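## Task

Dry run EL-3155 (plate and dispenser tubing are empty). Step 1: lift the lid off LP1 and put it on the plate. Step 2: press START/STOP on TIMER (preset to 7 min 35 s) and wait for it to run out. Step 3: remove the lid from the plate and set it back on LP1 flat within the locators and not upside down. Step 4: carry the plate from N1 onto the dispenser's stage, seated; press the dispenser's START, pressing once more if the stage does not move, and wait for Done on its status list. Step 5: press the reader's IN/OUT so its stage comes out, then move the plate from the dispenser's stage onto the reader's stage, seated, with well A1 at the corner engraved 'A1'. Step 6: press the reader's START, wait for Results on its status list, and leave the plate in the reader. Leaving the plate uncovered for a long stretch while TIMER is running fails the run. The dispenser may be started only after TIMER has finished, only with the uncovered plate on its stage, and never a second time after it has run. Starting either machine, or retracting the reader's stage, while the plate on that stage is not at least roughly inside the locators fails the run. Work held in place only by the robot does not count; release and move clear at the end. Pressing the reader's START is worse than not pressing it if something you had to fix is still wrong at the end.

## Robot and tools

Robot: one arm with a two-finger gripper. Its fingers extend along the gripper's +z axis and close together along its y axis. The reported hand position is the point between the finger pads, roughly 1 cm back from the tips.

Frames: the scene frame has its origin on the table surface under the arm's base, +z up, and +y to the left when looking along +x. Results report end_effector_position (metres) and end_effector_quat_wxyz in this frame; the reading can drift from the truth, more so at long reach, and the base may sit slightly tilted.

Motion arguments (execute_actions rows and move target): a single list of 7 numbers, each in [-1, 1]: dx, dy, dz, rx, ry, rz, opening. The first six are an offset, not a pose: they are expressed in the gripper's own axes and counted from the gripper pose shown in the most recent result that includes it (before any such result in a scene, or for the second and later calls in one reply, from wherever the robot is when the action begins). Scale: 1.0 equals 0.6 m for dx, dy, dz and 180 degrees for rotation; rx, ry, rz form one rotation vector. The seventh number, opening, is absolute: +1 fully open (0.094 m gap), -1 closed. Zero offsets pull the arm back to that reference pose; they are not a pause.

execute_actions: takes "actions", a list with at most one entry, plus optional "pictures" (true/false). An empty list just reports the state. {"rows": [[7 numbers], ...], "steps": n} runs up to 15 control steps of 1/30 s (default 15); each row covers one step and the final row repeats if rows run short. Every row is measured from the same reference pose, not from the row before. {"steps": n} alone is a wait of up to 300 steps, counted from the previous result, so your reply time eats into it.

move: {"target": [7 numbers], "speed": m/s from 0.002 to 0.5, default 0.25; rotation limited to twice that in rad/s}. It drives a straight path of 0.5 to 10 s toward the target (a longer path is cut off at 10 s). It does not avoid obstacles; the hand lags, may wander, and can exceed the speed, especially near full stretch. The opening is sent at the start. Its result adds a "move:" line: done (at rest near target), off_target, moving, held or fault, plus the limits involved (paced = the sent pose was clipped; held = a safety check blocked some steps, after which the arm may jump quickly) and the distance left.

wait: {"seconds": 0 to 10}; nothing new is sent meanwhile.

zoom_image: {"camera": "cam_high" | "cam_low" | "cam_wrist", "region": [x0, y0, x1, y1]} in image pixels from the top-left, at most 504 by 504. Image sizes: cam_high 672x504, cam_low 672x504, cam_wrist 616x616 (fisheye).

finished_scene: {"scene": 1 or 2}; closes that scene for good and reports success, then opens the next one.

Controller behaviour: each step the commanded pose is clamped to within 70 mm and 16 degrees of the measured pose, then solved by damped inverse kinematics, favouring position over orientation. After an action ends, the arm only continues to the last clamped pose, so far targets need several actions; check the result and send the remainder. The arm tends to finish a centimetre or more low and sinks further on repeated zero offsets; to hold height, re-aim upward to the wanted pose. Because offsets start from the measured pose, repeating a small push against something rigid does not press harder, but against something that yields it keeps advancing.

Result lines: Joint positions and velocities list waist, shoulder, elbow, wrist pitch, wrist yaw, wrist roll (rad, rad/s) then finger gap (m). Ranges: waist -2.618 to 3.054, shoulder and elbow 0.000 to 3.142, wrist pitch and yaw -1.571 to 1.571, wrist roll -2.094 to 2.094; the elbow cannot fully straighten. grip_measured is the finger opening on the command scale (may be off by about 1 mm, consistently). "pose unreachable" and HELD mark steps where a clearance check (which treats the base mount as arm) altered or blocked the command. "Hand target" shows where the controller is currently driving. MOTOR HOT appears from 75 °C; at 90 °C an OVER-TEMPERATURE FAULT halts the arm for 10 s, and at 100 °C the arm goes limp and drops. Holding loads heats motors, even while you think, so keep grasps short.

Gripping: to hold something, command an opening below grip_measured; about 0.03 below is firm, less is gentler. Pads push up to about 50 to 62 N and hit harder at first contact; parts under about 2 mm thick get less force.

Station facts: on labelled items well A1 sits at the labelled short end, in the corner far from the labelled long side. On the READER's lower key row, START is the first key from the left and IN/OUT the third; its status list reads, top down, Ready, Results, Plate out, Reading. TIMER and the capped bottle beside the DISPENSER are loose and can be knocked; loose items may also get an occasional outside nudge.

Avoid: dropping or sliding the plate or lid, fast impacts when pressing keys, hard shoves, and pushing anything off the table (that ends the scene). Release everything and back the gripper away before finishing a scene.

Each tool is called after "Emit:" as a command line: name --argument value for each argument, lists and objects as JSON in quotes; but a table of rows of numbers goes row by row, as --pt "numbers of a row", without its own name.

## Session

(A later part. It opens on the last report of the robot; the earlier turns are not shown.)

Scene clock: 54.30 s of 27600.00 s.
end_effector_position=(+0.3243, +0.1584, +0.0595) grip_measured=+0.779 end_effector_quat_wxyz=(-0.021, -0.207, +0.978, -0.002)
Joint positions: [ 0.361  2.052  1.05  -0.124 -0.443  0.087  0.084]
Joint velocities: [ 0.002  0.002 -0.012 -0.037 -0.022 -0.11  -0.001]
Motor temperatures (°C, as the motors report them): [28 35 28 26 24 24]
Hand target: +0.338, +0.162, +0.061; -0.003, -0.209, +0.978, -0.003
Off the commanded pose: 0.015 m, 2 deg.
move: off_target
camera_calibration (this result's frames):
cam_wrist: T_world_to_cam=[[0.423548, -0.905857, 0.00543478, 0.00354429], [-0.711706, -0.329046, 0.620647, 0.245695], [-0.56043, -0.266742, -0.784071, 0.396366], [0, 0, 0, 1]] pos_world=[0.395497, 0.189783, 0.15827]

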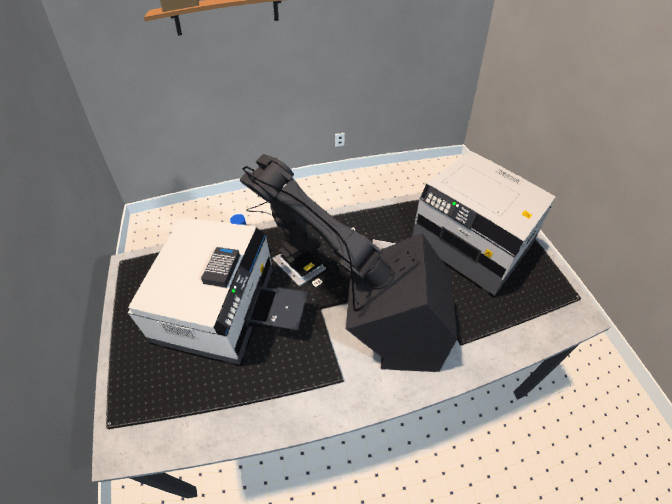

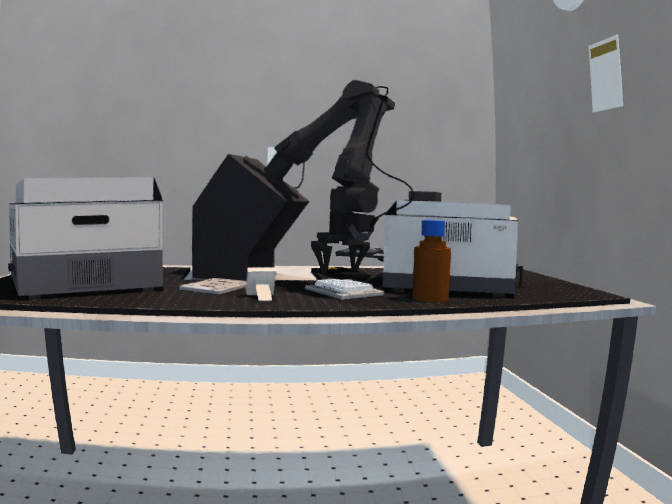

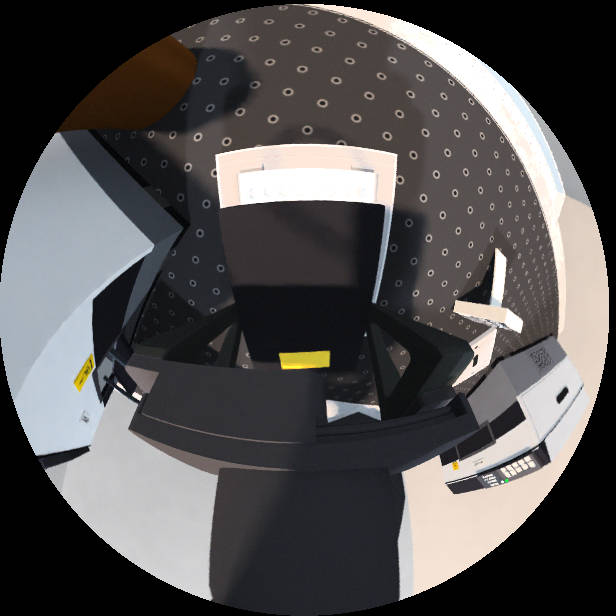

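Emit:
move --target '[-0.053,-0.005,0.014,0,-0.021,0.009,0.76]' --speed 0.04

Emit:
zoom_image --camera "cam_wrist" --region '[190, 150, 420, 380]'

Emit:
zoom_image --camera "cam_low" --region '[295, 245, 395, 305]'

Scene clock: 58.83 s of 27600.00 s.
end_effector_position=(+0.3397, +0.1637, +0.0485) grip_measured=+0.779 end_effector_quat_wxyz=(-0.007, -0.192, +0.981, +0.004)
Joint positions: [ 0.365  2.103  1.105 -0.092 -0.443  0.135  0.084]
Joint velocities: [ 0.002  0.007 -0.007  0.081  0.022  0.022  0.   ]
Motor temperatures (°C, as the motors report them): [28 35 28 26 24 24]
Hand target: +0.354, +0.168, +0.050; +0.012, -0.193, +0.981, +0.005
Off the commanded pose: 0.015 m, 2 deg.
move: off_target
camera_calibration (this result's frames):
cam_wrist: T_world_to_cam=[[0.395897, -0.918293, 0.00161033, 0.0135674], [-0.737115, -0.31674, 0.59694, 0.273016], [-0.547656, -0.237514, -0.802285, 0.389566], [0, 0, 0, 1]] pos_world=[0.409221, 0.191461, 0.149547]

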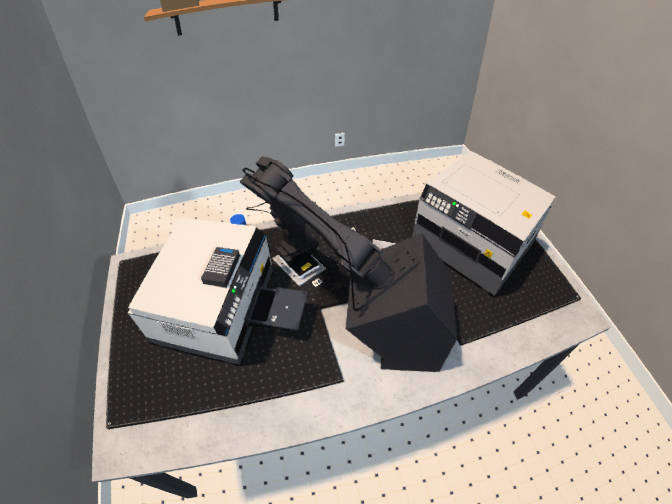

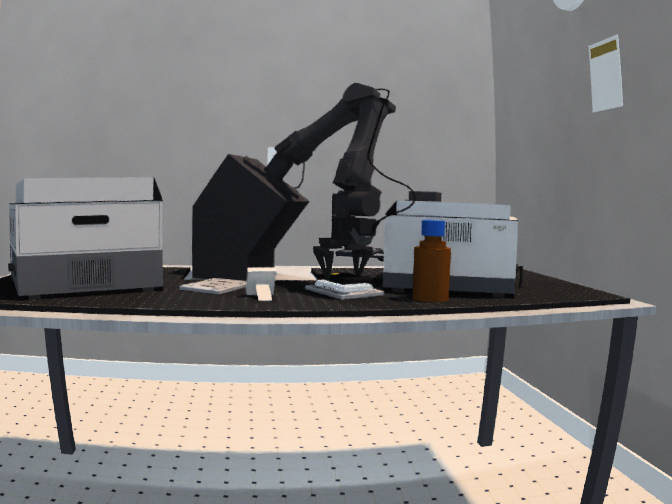

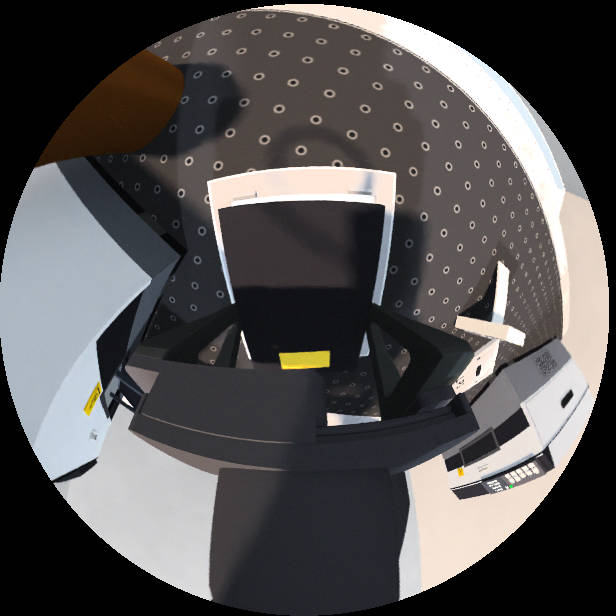

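Region (190, 150, 420, 380) of cam_wrist's 616x616 image, scaled by 2.191, with more detail than that image has.

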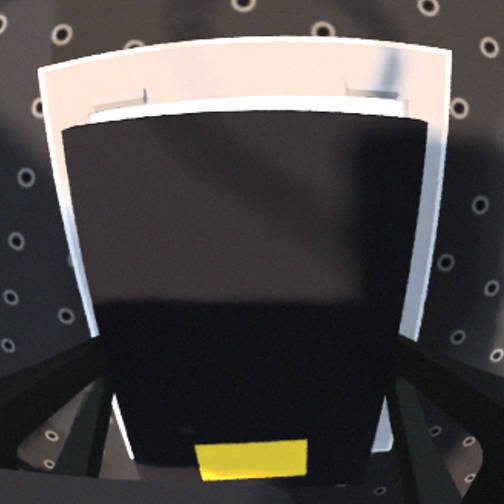

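Region (295, 245, 395, 305) of cam_low's 672x504 image, scaled by 5.040, with more detail than that image has; it fills the top 302 rows of this view, and the rest is white.

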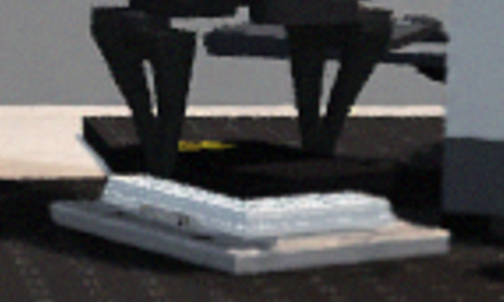

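Emit:
execute_actions --actions '[{"rows":[[0,-0.0045,0,0.005,0,-0.008,0.76]]}]'

Emit:
zoom_image --camera "cam_wrist" --region '[190, 150, 420, 380]'

Scene clock: 61.43 s of 27600.00 s.
end_effector_position=(+0.3387, +0.1651, +0.0477) grip_measured=+0.779 end_effector_quat_wxyz=(-0.007, -0.204, +0.979, +0.003)
Joint positions: [ 0.371  2.103  1.105 -0.091 -0.439  0.117  0.084]
Joint velocities: [ 0.002 -0.007 -0.012 -0.081 -0.051 -0.037  0.   ]
Motor temperatures (°C, as the motors report them): [28 35 28 26 24 24]
Hand target: +0.341, +0.161, +0.049; -0.005, -0.205, +0.979, -0.004
Off the commanded pose: 0.004 m, 1 deg.
Steps of this call (steps 1 to 63: nothing new was sent; steps 64 to 78: all 15 steps of this action). Readings (end_effector_position):
64: (+0.3399, +0.1638, +0.0485)
65: (+0.3398, +0.1638, +0.0484)
67: (+0.3393, +0.1644, +0.0481)
71: (+0.3386, +0.1652, +0.0477)
78: the state above
camera_calibration (this result's frames):
cam_wrist: T_world_to_cam=[[0.41714, -0.908838, 0.00264094, 0.00644142], [-0.729205, -0.332954, 0.597831, 0.273154], [-0.542453, -0.251305, -0.801618, 0.389093], [0, 0, 0, 1]] pos_world=[0.407563, 0.194583, 0.148587]

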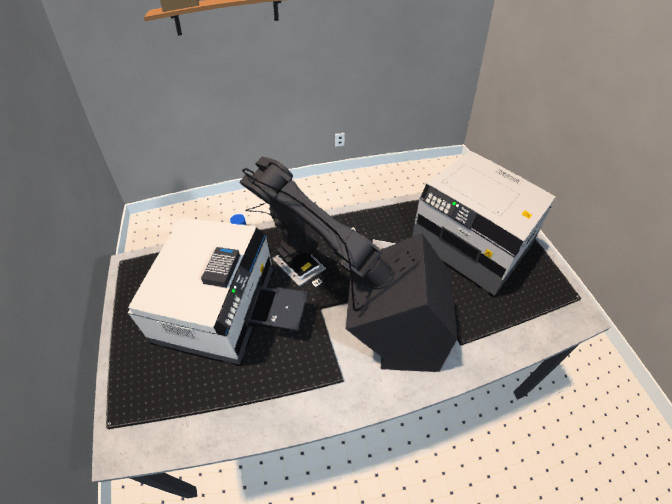

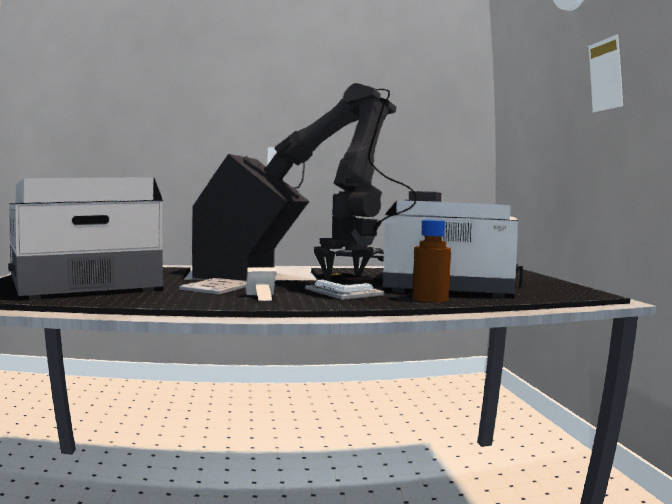

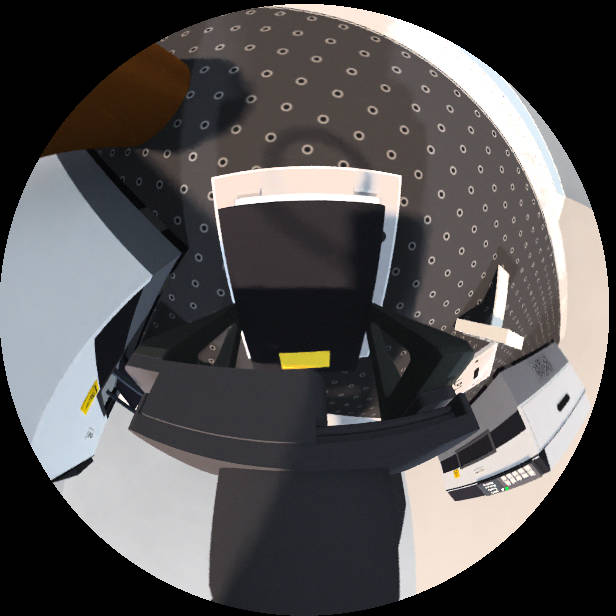

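Region (190, 150, 420, 380) of cam_wrist's 616x616 image, scaled by 2.191, with more detail than that image has.

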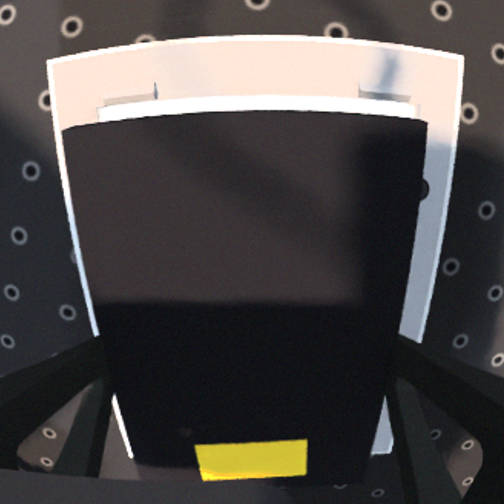

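Emit:
execute_actions --actions '[{"rows":[[-0.026,-0.012,0.005,0.0065,-0.011,0,0.76]]}]' --pictures false

Scene clock: 65.13 s of 27600.00 s.
end_effector_position=(+0.3400, +0.1617, +0.0424) grip_measured=+0.779 end_effector_quat_wxyz=(-0.008, -0.203, +0.979, -0.001)
Joint positions: [ 0.371  2.125  1.116 -0.085 -0.432  0.117  0.084]
Joint velocities: [-0.012 -0.012 -0.012 -0.037  0.007 -0.037  0.001]
Motor temperatures (°C, as the motors report them): [28 35 28 26 24 24]
Hand target: +0.356, +0.165, +0.045; +0.012, -0.204, +0.979, -0.003
Off the commanded pose: 0.016 m, 2 deg.
Steps of this call (steps 1 to 96: nothing new was sent; steps 97 to 111: all 15 steps of this action). Readings (end_effector_position):
97: (+0.3388, +0.1648, +0.0472)
98: (+0.3395, +0.1645, +0.0463)
100: (+0.3405, +0.1633, +0.0440)
104: (+0.3398, +0.1616, +0.0424)
111: the state above

Emit:
execute_actions --actions '[{"rows":[[-0.029,-0.005,-0.004,0.003,-0.013,0,0.76]]}]'

Emit:
zoom_image --camera "cam_wrist" --region '[190, 150, 420, 380]'

Emit:
zoom_image --camera "cam_low" --region '[295, 245, 395, 305]'

Scene clock: 68.97 s of 27600.00 s.
end_effector_position=(+0.3401, +0.1617, +0.0424) grip_measured=+0.779 end_effector_quat_wxyz=(-0.008, -0.202, +0.979, -0.001)
Joint positions: [ 0.371  2.125  1.116 -0.084 -0.432  0.119  0.084]
Joint velocities: [-0.012 -0.002 -0.007 -0.037  0.007  0.007  0.001]
Motor temperatures (°C, as the motors report them): [28 35 28 26 24 24]
Hand target: +0.357, +0.166, +0.045; +0.013, -0.203, +0.979, -0.001
Off the commanded pose: 0.018 m, 2 deg.
Steps of this call (steps 1 to 100: nothing new was sent; steps 101 to 115: all 15 steps of this action). Readings (end_effector_position):
101: (+0.3400, +0.1617, +0.0424)
102: (+0.3400, +0.1617, +0.0424)
104: (+0.3400, +0.1617, +0.0424)
108: (+0.3401, +0.1617, +0.0424)
115: the state above
camera_calibration (this result's frames):
cam_wrist: T_world_to_cam=[[0.414046, -0.910203, 0.00986102, 0.00376914], [-0.7306, -0.325845, 0.60004, 0.275394], [-0.542945, -0.255649, -0.799909, 0.385576], [0, 0, 0, 1]] pos_world=[0.408989, 0.191739, 0.143141]

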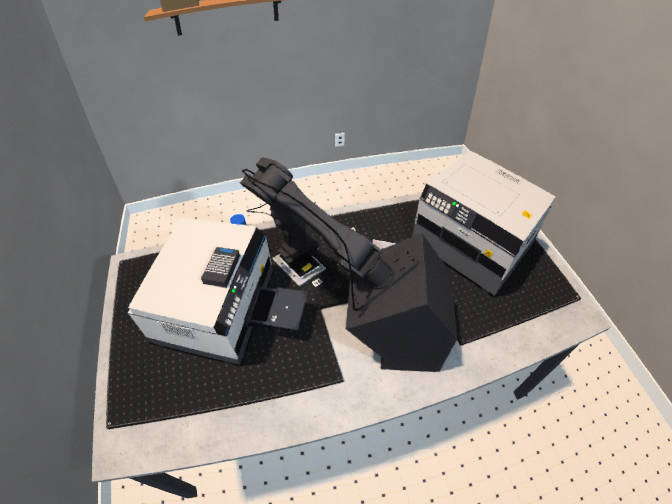

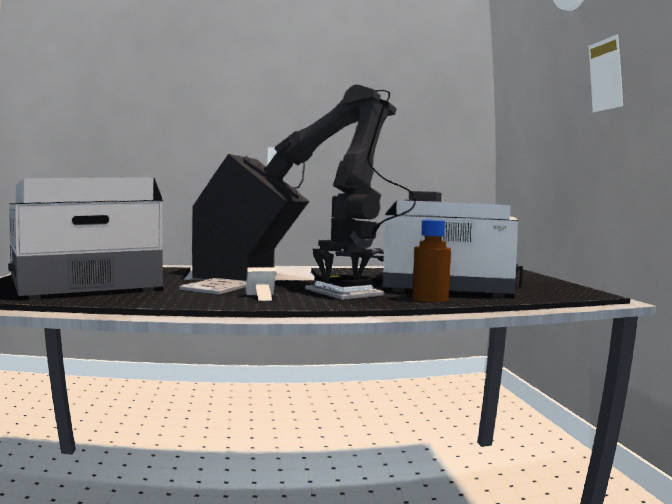

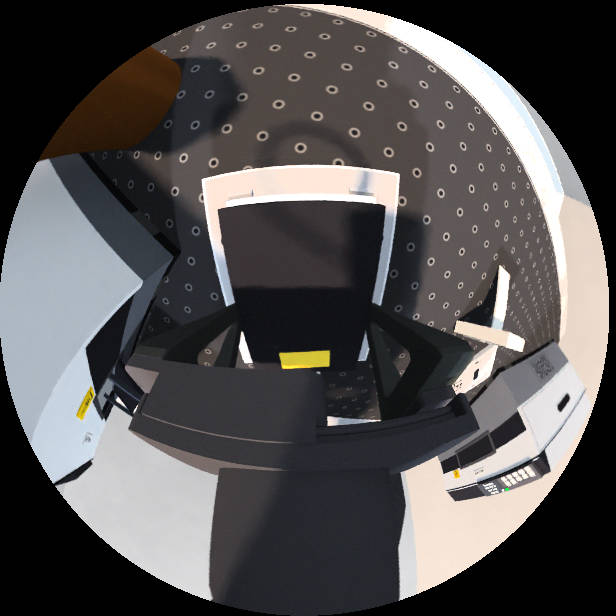

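Region (190, 150, 420, 380) of cam_wrist's 616x616 image, scaled by 2.191, with more detail than that image has.

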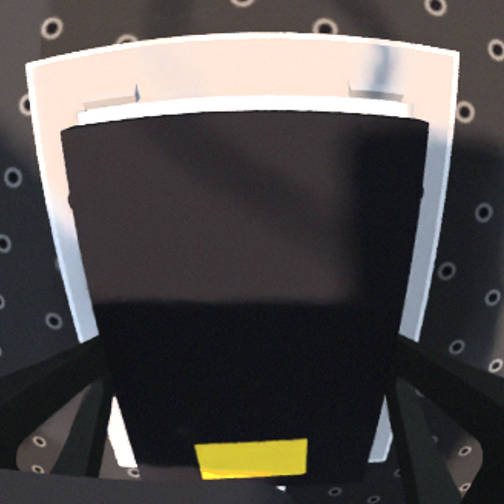

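Region (295, 245, 395, 305) of cam_low's 672x504 image, scaled by 5.040, with more detail than that image has; it fills the top 302 rows of this view, and the rest is white.

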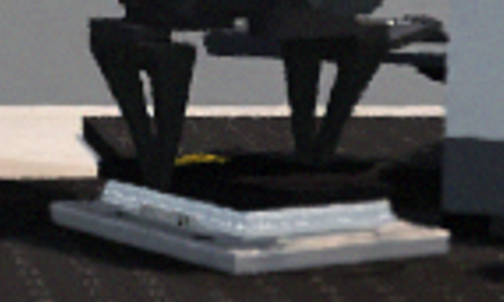

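Emit:
execute_actions --actions '[]'

Scene clock: 82.60 s of 27600.00 s.
end_effector_position=(+0.3401, +0.1617, +0.0424) grip_measured=+0.779 end_effector_quat_wxyz=(-0.008, -0.202, +0.979, -0.001)
Joint positions: [ 0.371  2.125  1.116 -0.084 -0.432  0.119  0.084]
Joint velocities: [-0.007 -0.022  0.007 -0.051 -0.037 -0.037  0.   ]
Motor temperatures (°C, as the motors report them): [28 36 29 26 24 24]
Hand target: +0.357, +0.166, +0.045; +0.013, -0.203, +0.979, -0.001
Off the commanded pose: 0.018 m, 2 deg.
Steps of this call (steps 1 to 409: nothing new was sent). Readings (end_effector_position):
1: (+0.3401, +0.1617, +0.0424)
2: (+0.3401, +0.1617, +0.0424)
4: (+0.3401, +0.1617, +0.0424)
8: (+0.3401, +0.1617, +0.0424)
409: the state above
camera_calibration (this result's frames):
cam_wrist: T_world_to_cam=[[0.414046, -0.910203, 0.00986102, 0.00376914], [-0.7306, -0.325845, 0.60004, 0.275394], [-0.542945, -0.255649, -0.799909, 0.385576], [0, 0, 0, 1]] pos_world=[0.408989, 0.191739, 0.143141]

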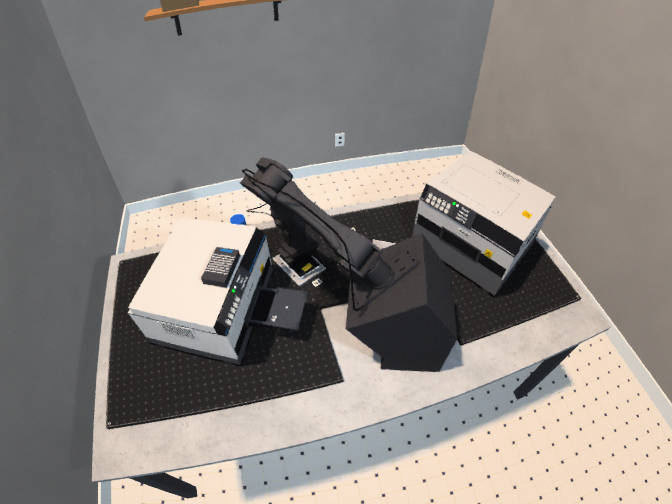

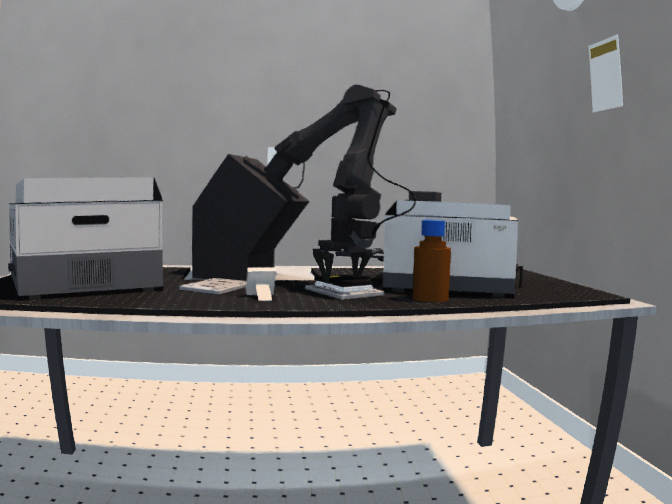

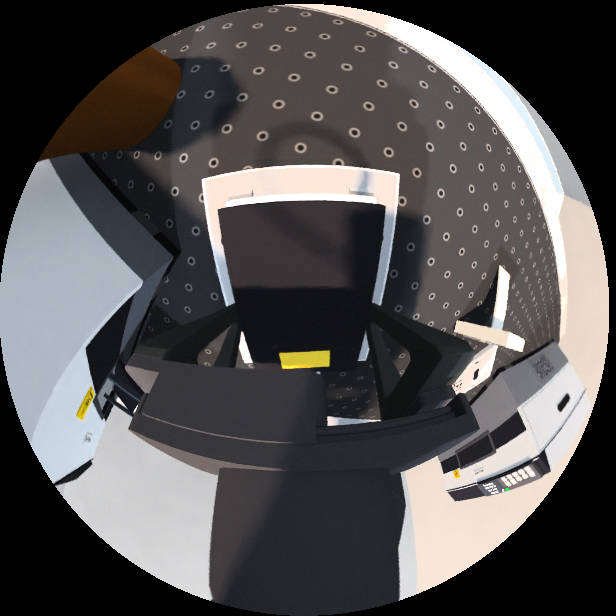

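Emit:
zoom_image --camera "cam_low" --region '[295, 250, 395, 310]'

Emit:
execute_actions --actions '[{"rows":[[-0.034,-0.005,-0.004,0.003,-0.016,0,0.76]]}]'

Region (295, 250, 395, 310) of cam_low's 672x504 image, scaled by 5.040, with more detail than that image has; it fills the top 302 rows of this view, and the rest is white.

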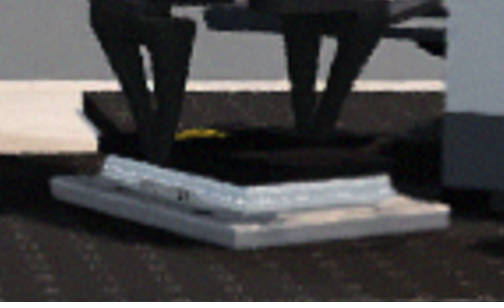

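Scene clock: 86.03 s of 27600.00 s.
end_effector_position=(+0.3417, +0.1627, +0.0424) grip_measured=+0.779 end_effector_quat_wxyz=(-0.004, -0.201, +0.980, +0.001)
Joint positions: [ 0.371  2.125  1.116 -0.076 -0.432  0.125  0.084]
Joint velocities: [-0.007  0.002 -0.012  0.037  0.022 -0.007 -0.   ]
Motor temperatures (°C, as the motors report them): [28 36 29 26 24 24]
Hand target: +0.360, +0.167, +0.045; +0.018, -0.202, +0.979, -0.000
Off the commanded pose: 0.019 m, 3 deg.
Steps of this call (steps 1 to 88: nothing new was sent; steps 89 to 103: all 15 steps of this action). Readings (end_effector_position):
89: (+0.3402, +0.1618, +0.0424)
90: (+0.3404, +0.1619, +0.0424)
92: (+0.3411, +0.1623, +0.0424)
96: (+0.3415, +0.1626, +0.0424)
103: the state above
camera_calibration (this result's frames):
cam_wrist: T_world_to_cam=[[0.411601, -0.911319, 0.0091184, 0.00501273], [-0.735389, -0.326198, 0.593968, 0.27891], [-0.53832, -0.251183, -0.804437, 0.384607], [0, 0, 0, 1]] pos_world=[0.410085, 0.192155, 0.143683]

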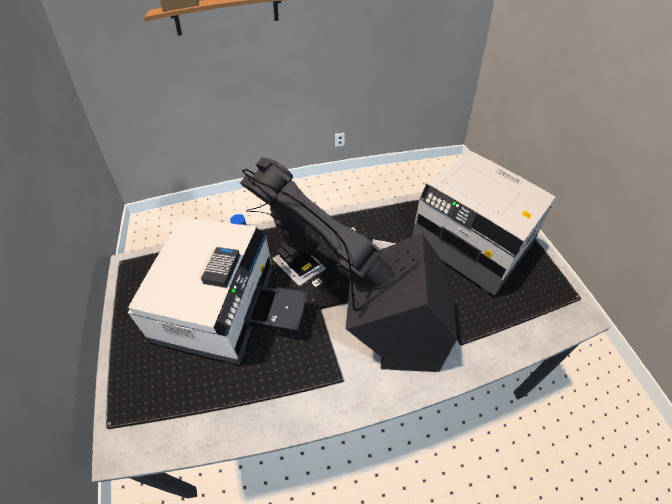

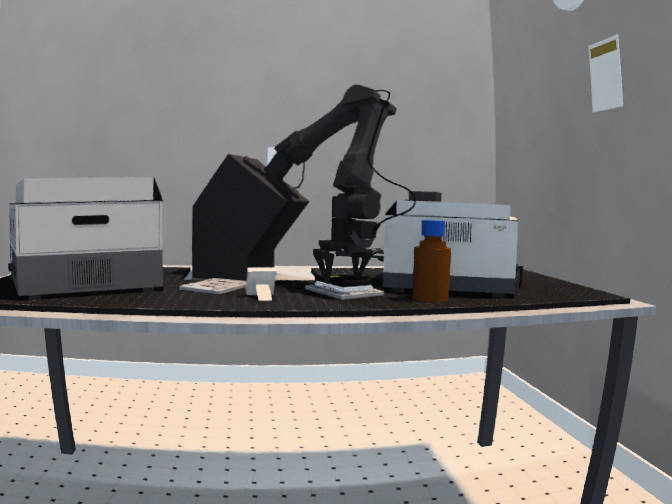

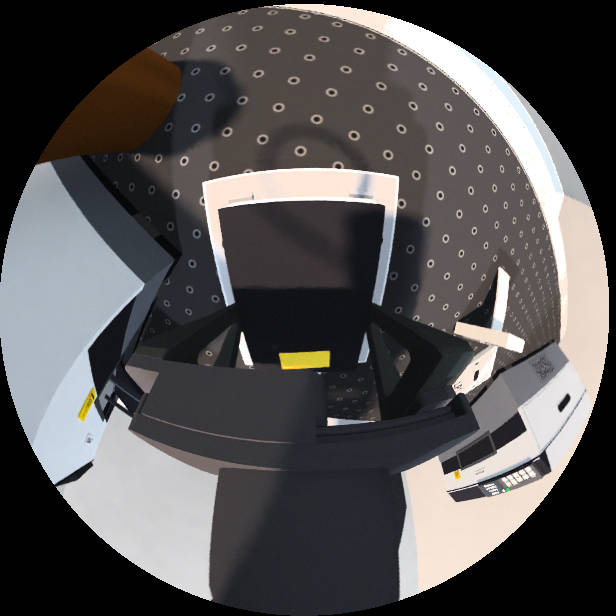

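Lower a bit, keeping lead.

Emit:
execute_actions --actions '[{"rows":[[-0.028,-0.005,0.005,0.003,-0.012,0,0.76]]}]' --pictures false

Scene clock: 87.83 s of 27600.00 s.
end_effector_position=(+0.3431, +0.1626, +0.0377) grip_measured=+0.779 end_effector_quat_wxyz=(-0.004, -0.199, +0.980, +0.001)
Joint positions: [ 0.374  2.143  1.128 -0.068 -0.431  0.131  0.084]
Joint velocities: [ 0.007  0.022 -0.002  0.022 -0.022 -0.037 -0.   ]
Motor temperatures (°C, as the motors report them): [28 36 29 26 24 24]
Hand target: +0.358, +0.167, +0.040; +0.015, -0.201, +0.980, -0.000
Off the commanded pose: 0.016 m, 2 deg.
Steps of this call (steps 1 to 39: nothing new was sent; steps 40 to 54: all 15 steps of this action). Readings (end_effector_position):
40: (+0.3419, +0.1626, +0.0420)
41: (+0.3425, +0.1625, +0.0411)
43: (+0.3437, +0.1622, +0.0393)
47: (+0.3429, +0.1625, +0.0378)
54: the state above

Emit:
execute_actions --actions '[{"rows":[[-0.01,0,-0.004,0,0,0,0.79],[-0.01,0,-0.004,0,0,0,0.81],[-0.01,0,-0.004,0,0,0,0.84],[-0.01,0,-0.004,0,0,0,0.88],[-0.01,0,-0.004,0,0,0,0.93]]}]'

Emit:
zoom_image --camera "cam_low" --region '[295, 250, 395, 310]'

Emit:
zoom_image --camera "cam_wrist" --region '[200, 160, 410, 380]'

Scene clock: 91.20 s of 27600.00 s.
end_effector_position=(+0.3388, +0.1602, +0.0378) grip_measured=+0.927 end_effector_quat_wxyz=(-0.013, -0.195, +0.981, -0.002)
Joint positions: [ 0.374  2.143  1.128 -0.089 -0.431  0.131  0.091]
Joint velocities: [ 0.012  0.007 -0.002 -0.051 -0.007 -0.051 -0.001]
Motor temperatures (°C, as the motors report them): [28 36 29 26 24 24]
Hand target: +0.348, +0.165, +0.040; -0.004, -0.199, +0.980, +0.001
Off the commanded pose: 0.011 m, 1 deg.
Steps of this call (steps 1 to 86: nothing new was sent; steps 87 to 101: all 15 steps of this action). Readings (end_effector_position):
87: (+0.3427, +0.1624, +0.0377)
88: (+0.3421, +0.1620, +0.0377)
90: (+0.3411, +0.1614, +0.0378)
94: (+0.3395, +0.1606, +0.0378)
101: the state above
camera_calibration (this result's frames):
cam_wrist: T_world_to_cam=[[0.400851, -0.916081, 0.0106793, 0.00827791], [-0.729445, -0.312089, 0.608695, 0.273835], [-0.554281, -0.251786, -0.793332, 0.383828], [0, 0, 0, 1]] pos_world=[0.409178, 0.189686, 0.137733]

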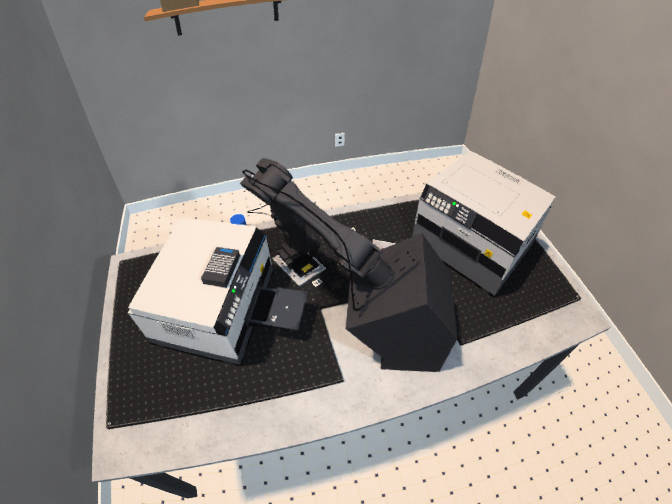

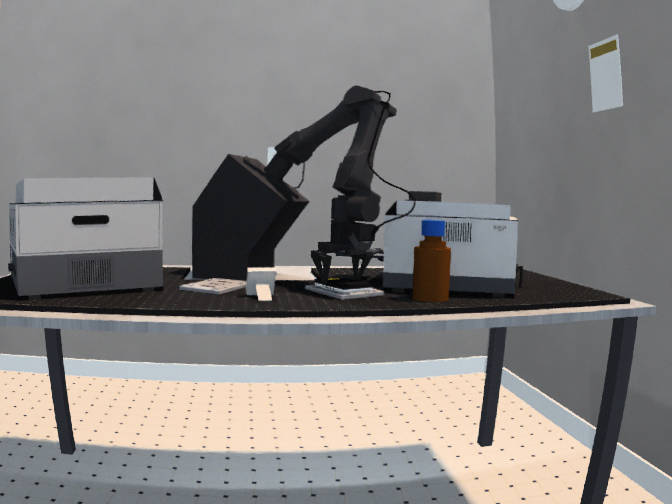

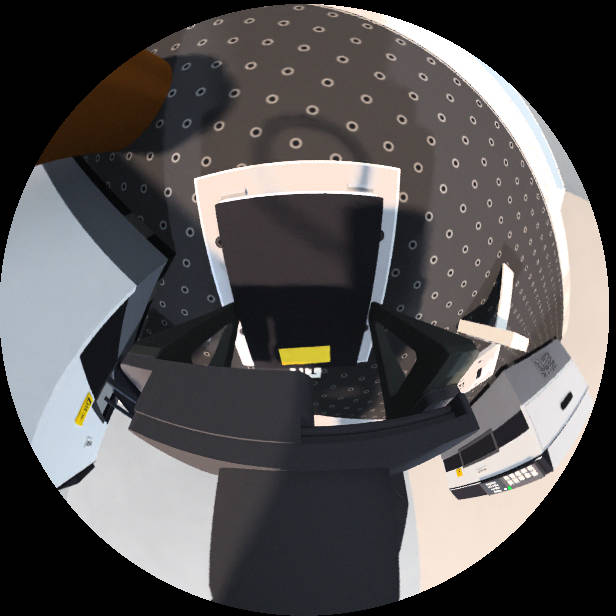

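Region (295, 250, 395, 310) of cam_low's 672x504 image, scaled by 5.040, with more detail than that image has; it fills the top 302 rows of this view, and the rest is white.

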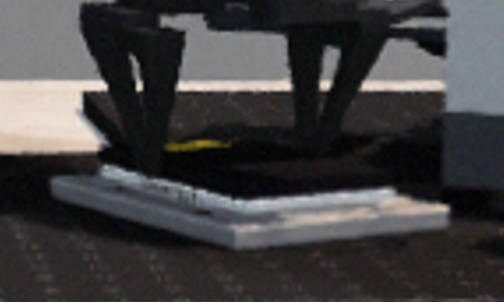

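Region (200, 160, 410, 380) of cam_wrist's 616x616 image, scaled by 2.291, with more detail than that image has; it fills the left 481 columns of this view, and the rest is white.

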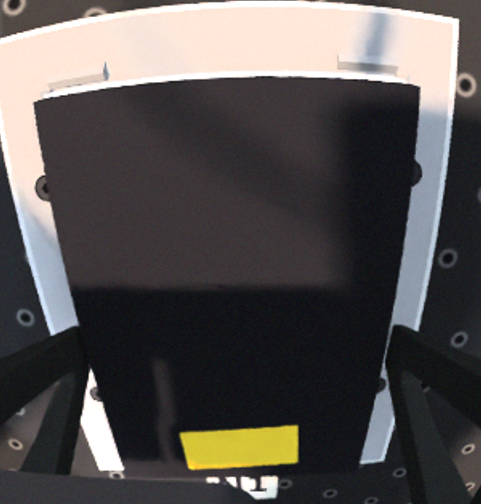

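Emit:
move --target '[0,0,-0.17,0,0,0,0.93]' --speed 0.08

Emit:
zoom_image --camera "cam_low" --region '[295, 260, 395, 310]'

Emit:
zoom_image --camera "cam_high" --region '[260, 235, 340, 295]'

Scene clock: 99.17 s of 27600.00 s.
end_effector_position=(+0.3405, +0.1651, +0.1319) grip_measured=+0.927 end_effector_quat_wxyz=(-0.017, -0.198, +0.980, -0.003)
Joint positions: [ 0.268  1.855  1.086 -0.389 -0.477  0.015  0.091]
Joint velocities: [-0.007  0.002 -0.012  0.007 -0.007 -0.037  0.   ]
Motor temperatures (°C, as the motors report them): [28 36 28 26 24 24]
Hand target: +0.341, +0.162, +0.139; -0.013, -0.194, +0.981, -0.001
Off the commanded pose: 0.009 m, 1 deg.
move: done
camera_calibration (this result's frames):
cam_wrist: T_world_to_cam=[[0.406801, -0.913455, 0.010657, 0.00866152], [-0.723396, -0.314992, 0.614393, 0.217018], [-0.557863, -0.257645, -0.788928, 0.462223], [0, 0, 0, 1]] pos_world=[0.411323, 0.19536, 0.231234]

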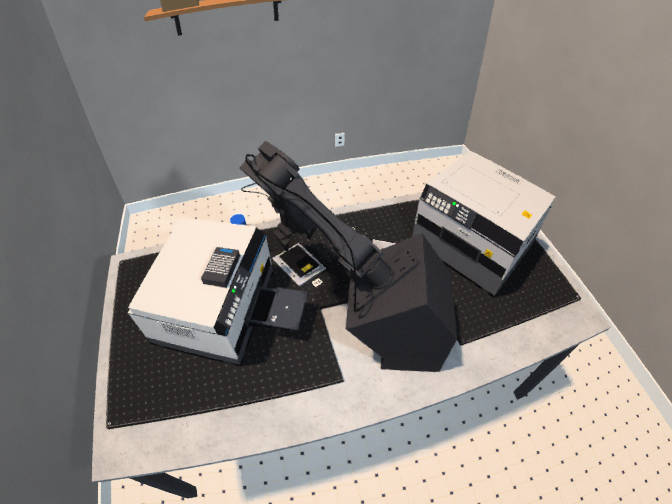

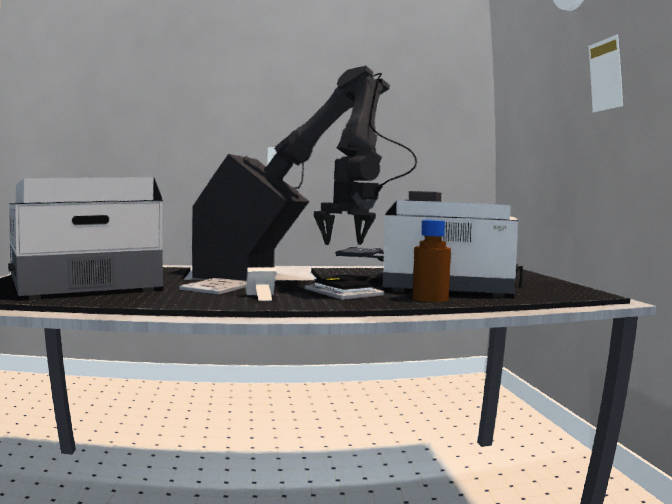

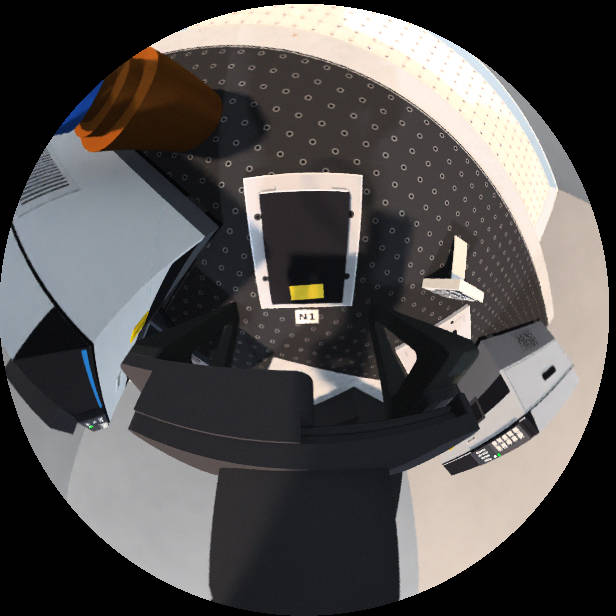

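Region (295, 260, 395, 310) of cam_low's 672x504 image, scaled by 5.040, with more detail than that image has.

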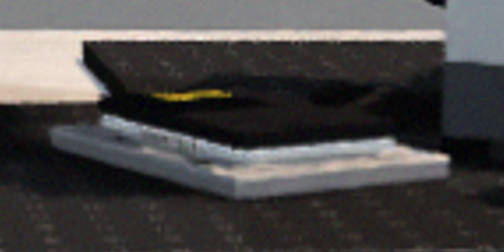

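Region (260, 235, 340, 295) of cam_high's 672x504 image, scaled by 6.300, with more detail than that image has; it fills the top 378 rows of this view, and the rest is white.

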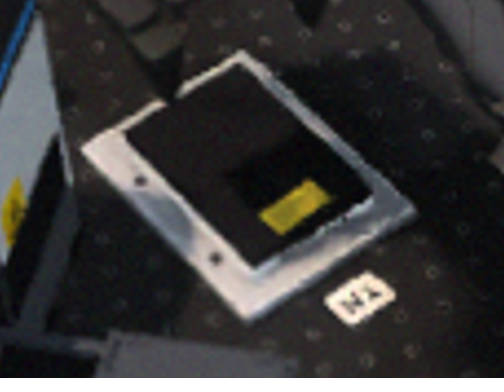

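Emit:
move --target '[0.256,-0.262,-0.02,0,0,0.128,-1]'

Emit:
move --target '[0,0,0,0,-0.25,0,-1]'

Scene clock: 104.20 s of 27600.00 s.
end_effector_position=(+0.2607, -0.0336, +0.1477) grip_measured=-0.991 end_effector_quat_wxyz=(-0.019, +0.003, +1.000, -0.005)
Joint positions: [-0.289  2.028  0.722 -0.199 -0.617 -0.219  0.   ]
Joint velocities: [-0.012 -0.017 -0.007 -0.007  0.037  0.022 -0.   ]
Motor temperatures (°C, as the motors report them): [28 37 28 26 24 24]
Hand target: +0.260, -0.035, +0.148; -0.014, +0.003, +1.000, +0.000
Off the commanded pose: 0.006 m, 0 deg.
move: done
camera_calibration (this result's frames):
cam_wrist: T_world_to_cam=[[0.0139613, -0.999678, 0.0212089, -0.0425833], [-0.786654, 0.00211217, 0.617391, 0.113625], [-0.617237, -0.0253037, -0.786371, 0.401865], [0, 0, 0, 1]] pos_world=[0.338024, -0.0326409, 0.246767]

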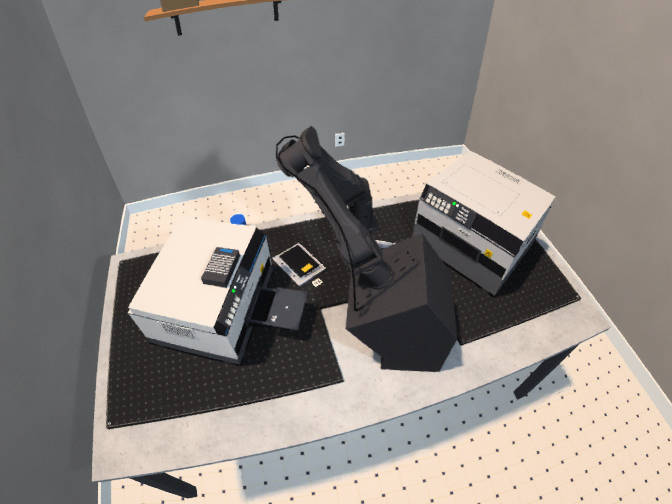

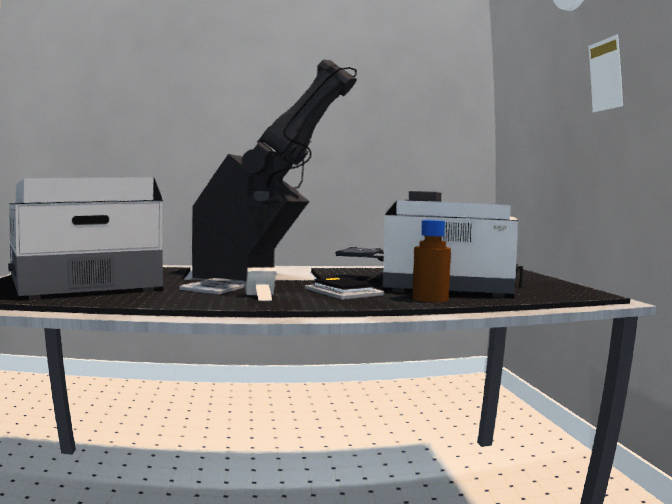

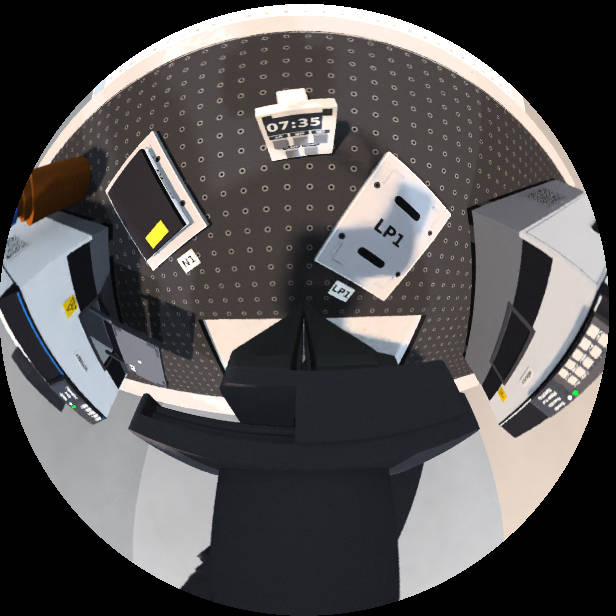

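Scene clock: 106.40 s of 27600.00 s.
end_effector_position=(+0.2666, -0.0320, +0.1473) grip_measured=-0.991 end_effector_quat_wxyz=(+0.299, -0.009, +0.954, -0.003)
Joint positions: [-0.273  2.44   0.186  1.554 -0.605  0.249  0.   ]
Joint velocities: [ 0.012 -0.002  0.002  0.022 -0.007 -0.037 -0.001]
Motor temperatures (°C, as the motors report them): [28 36 28 26 24 24]
Hand target: +0.262, -0.033, +0.149; +0.299, -0.000, +0.954, -0.010
Off the commanded pose: 0.006 m, 8 deg.
joint sent to its limit — the command would take joint 4 (wrist pitch) past its upper limit, so that joint was sent only as far as its limit.
move: off_target
camera_calibration (this result's frames):
cam_wrist: T_world_to_cam=[[0.0253742, -0.999149, 0.0325214, -0.0457511], [-0.99949, -0.0247252, 0.0202075, 0.262418], [-0.0193862, -0.0330175, -0.999267, 0.27697], [0, 0, 0, 1]] pos_world=[0.268814, -0.030079, 0.272952]

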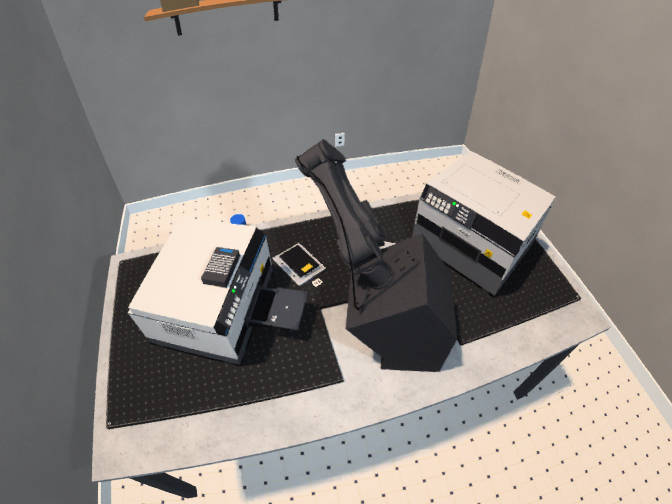

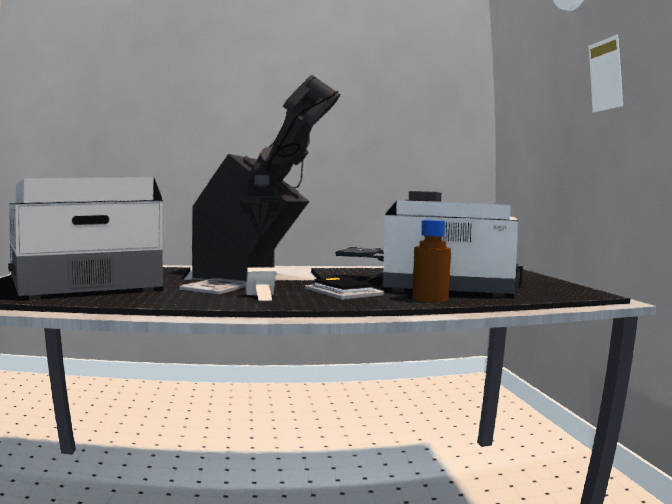

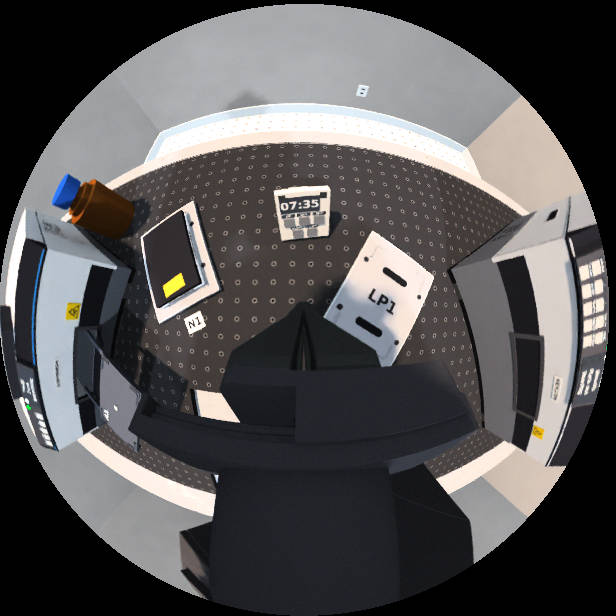

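Emit:
zoom_image --camera "cam_wrist" --region '[260, 175, 350, 255]'

Region (260, 175, 350, 255) of cam_wrist's 616x616 image, scaled by 5.600, with more detail than that image has.

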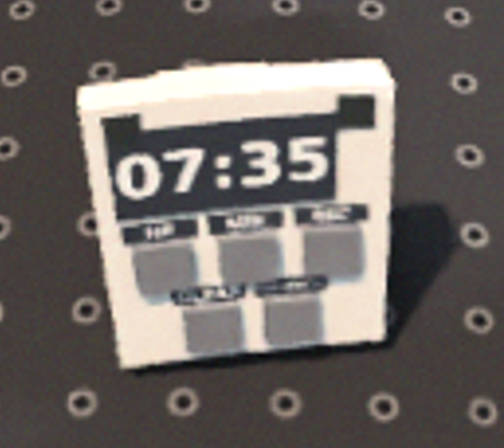

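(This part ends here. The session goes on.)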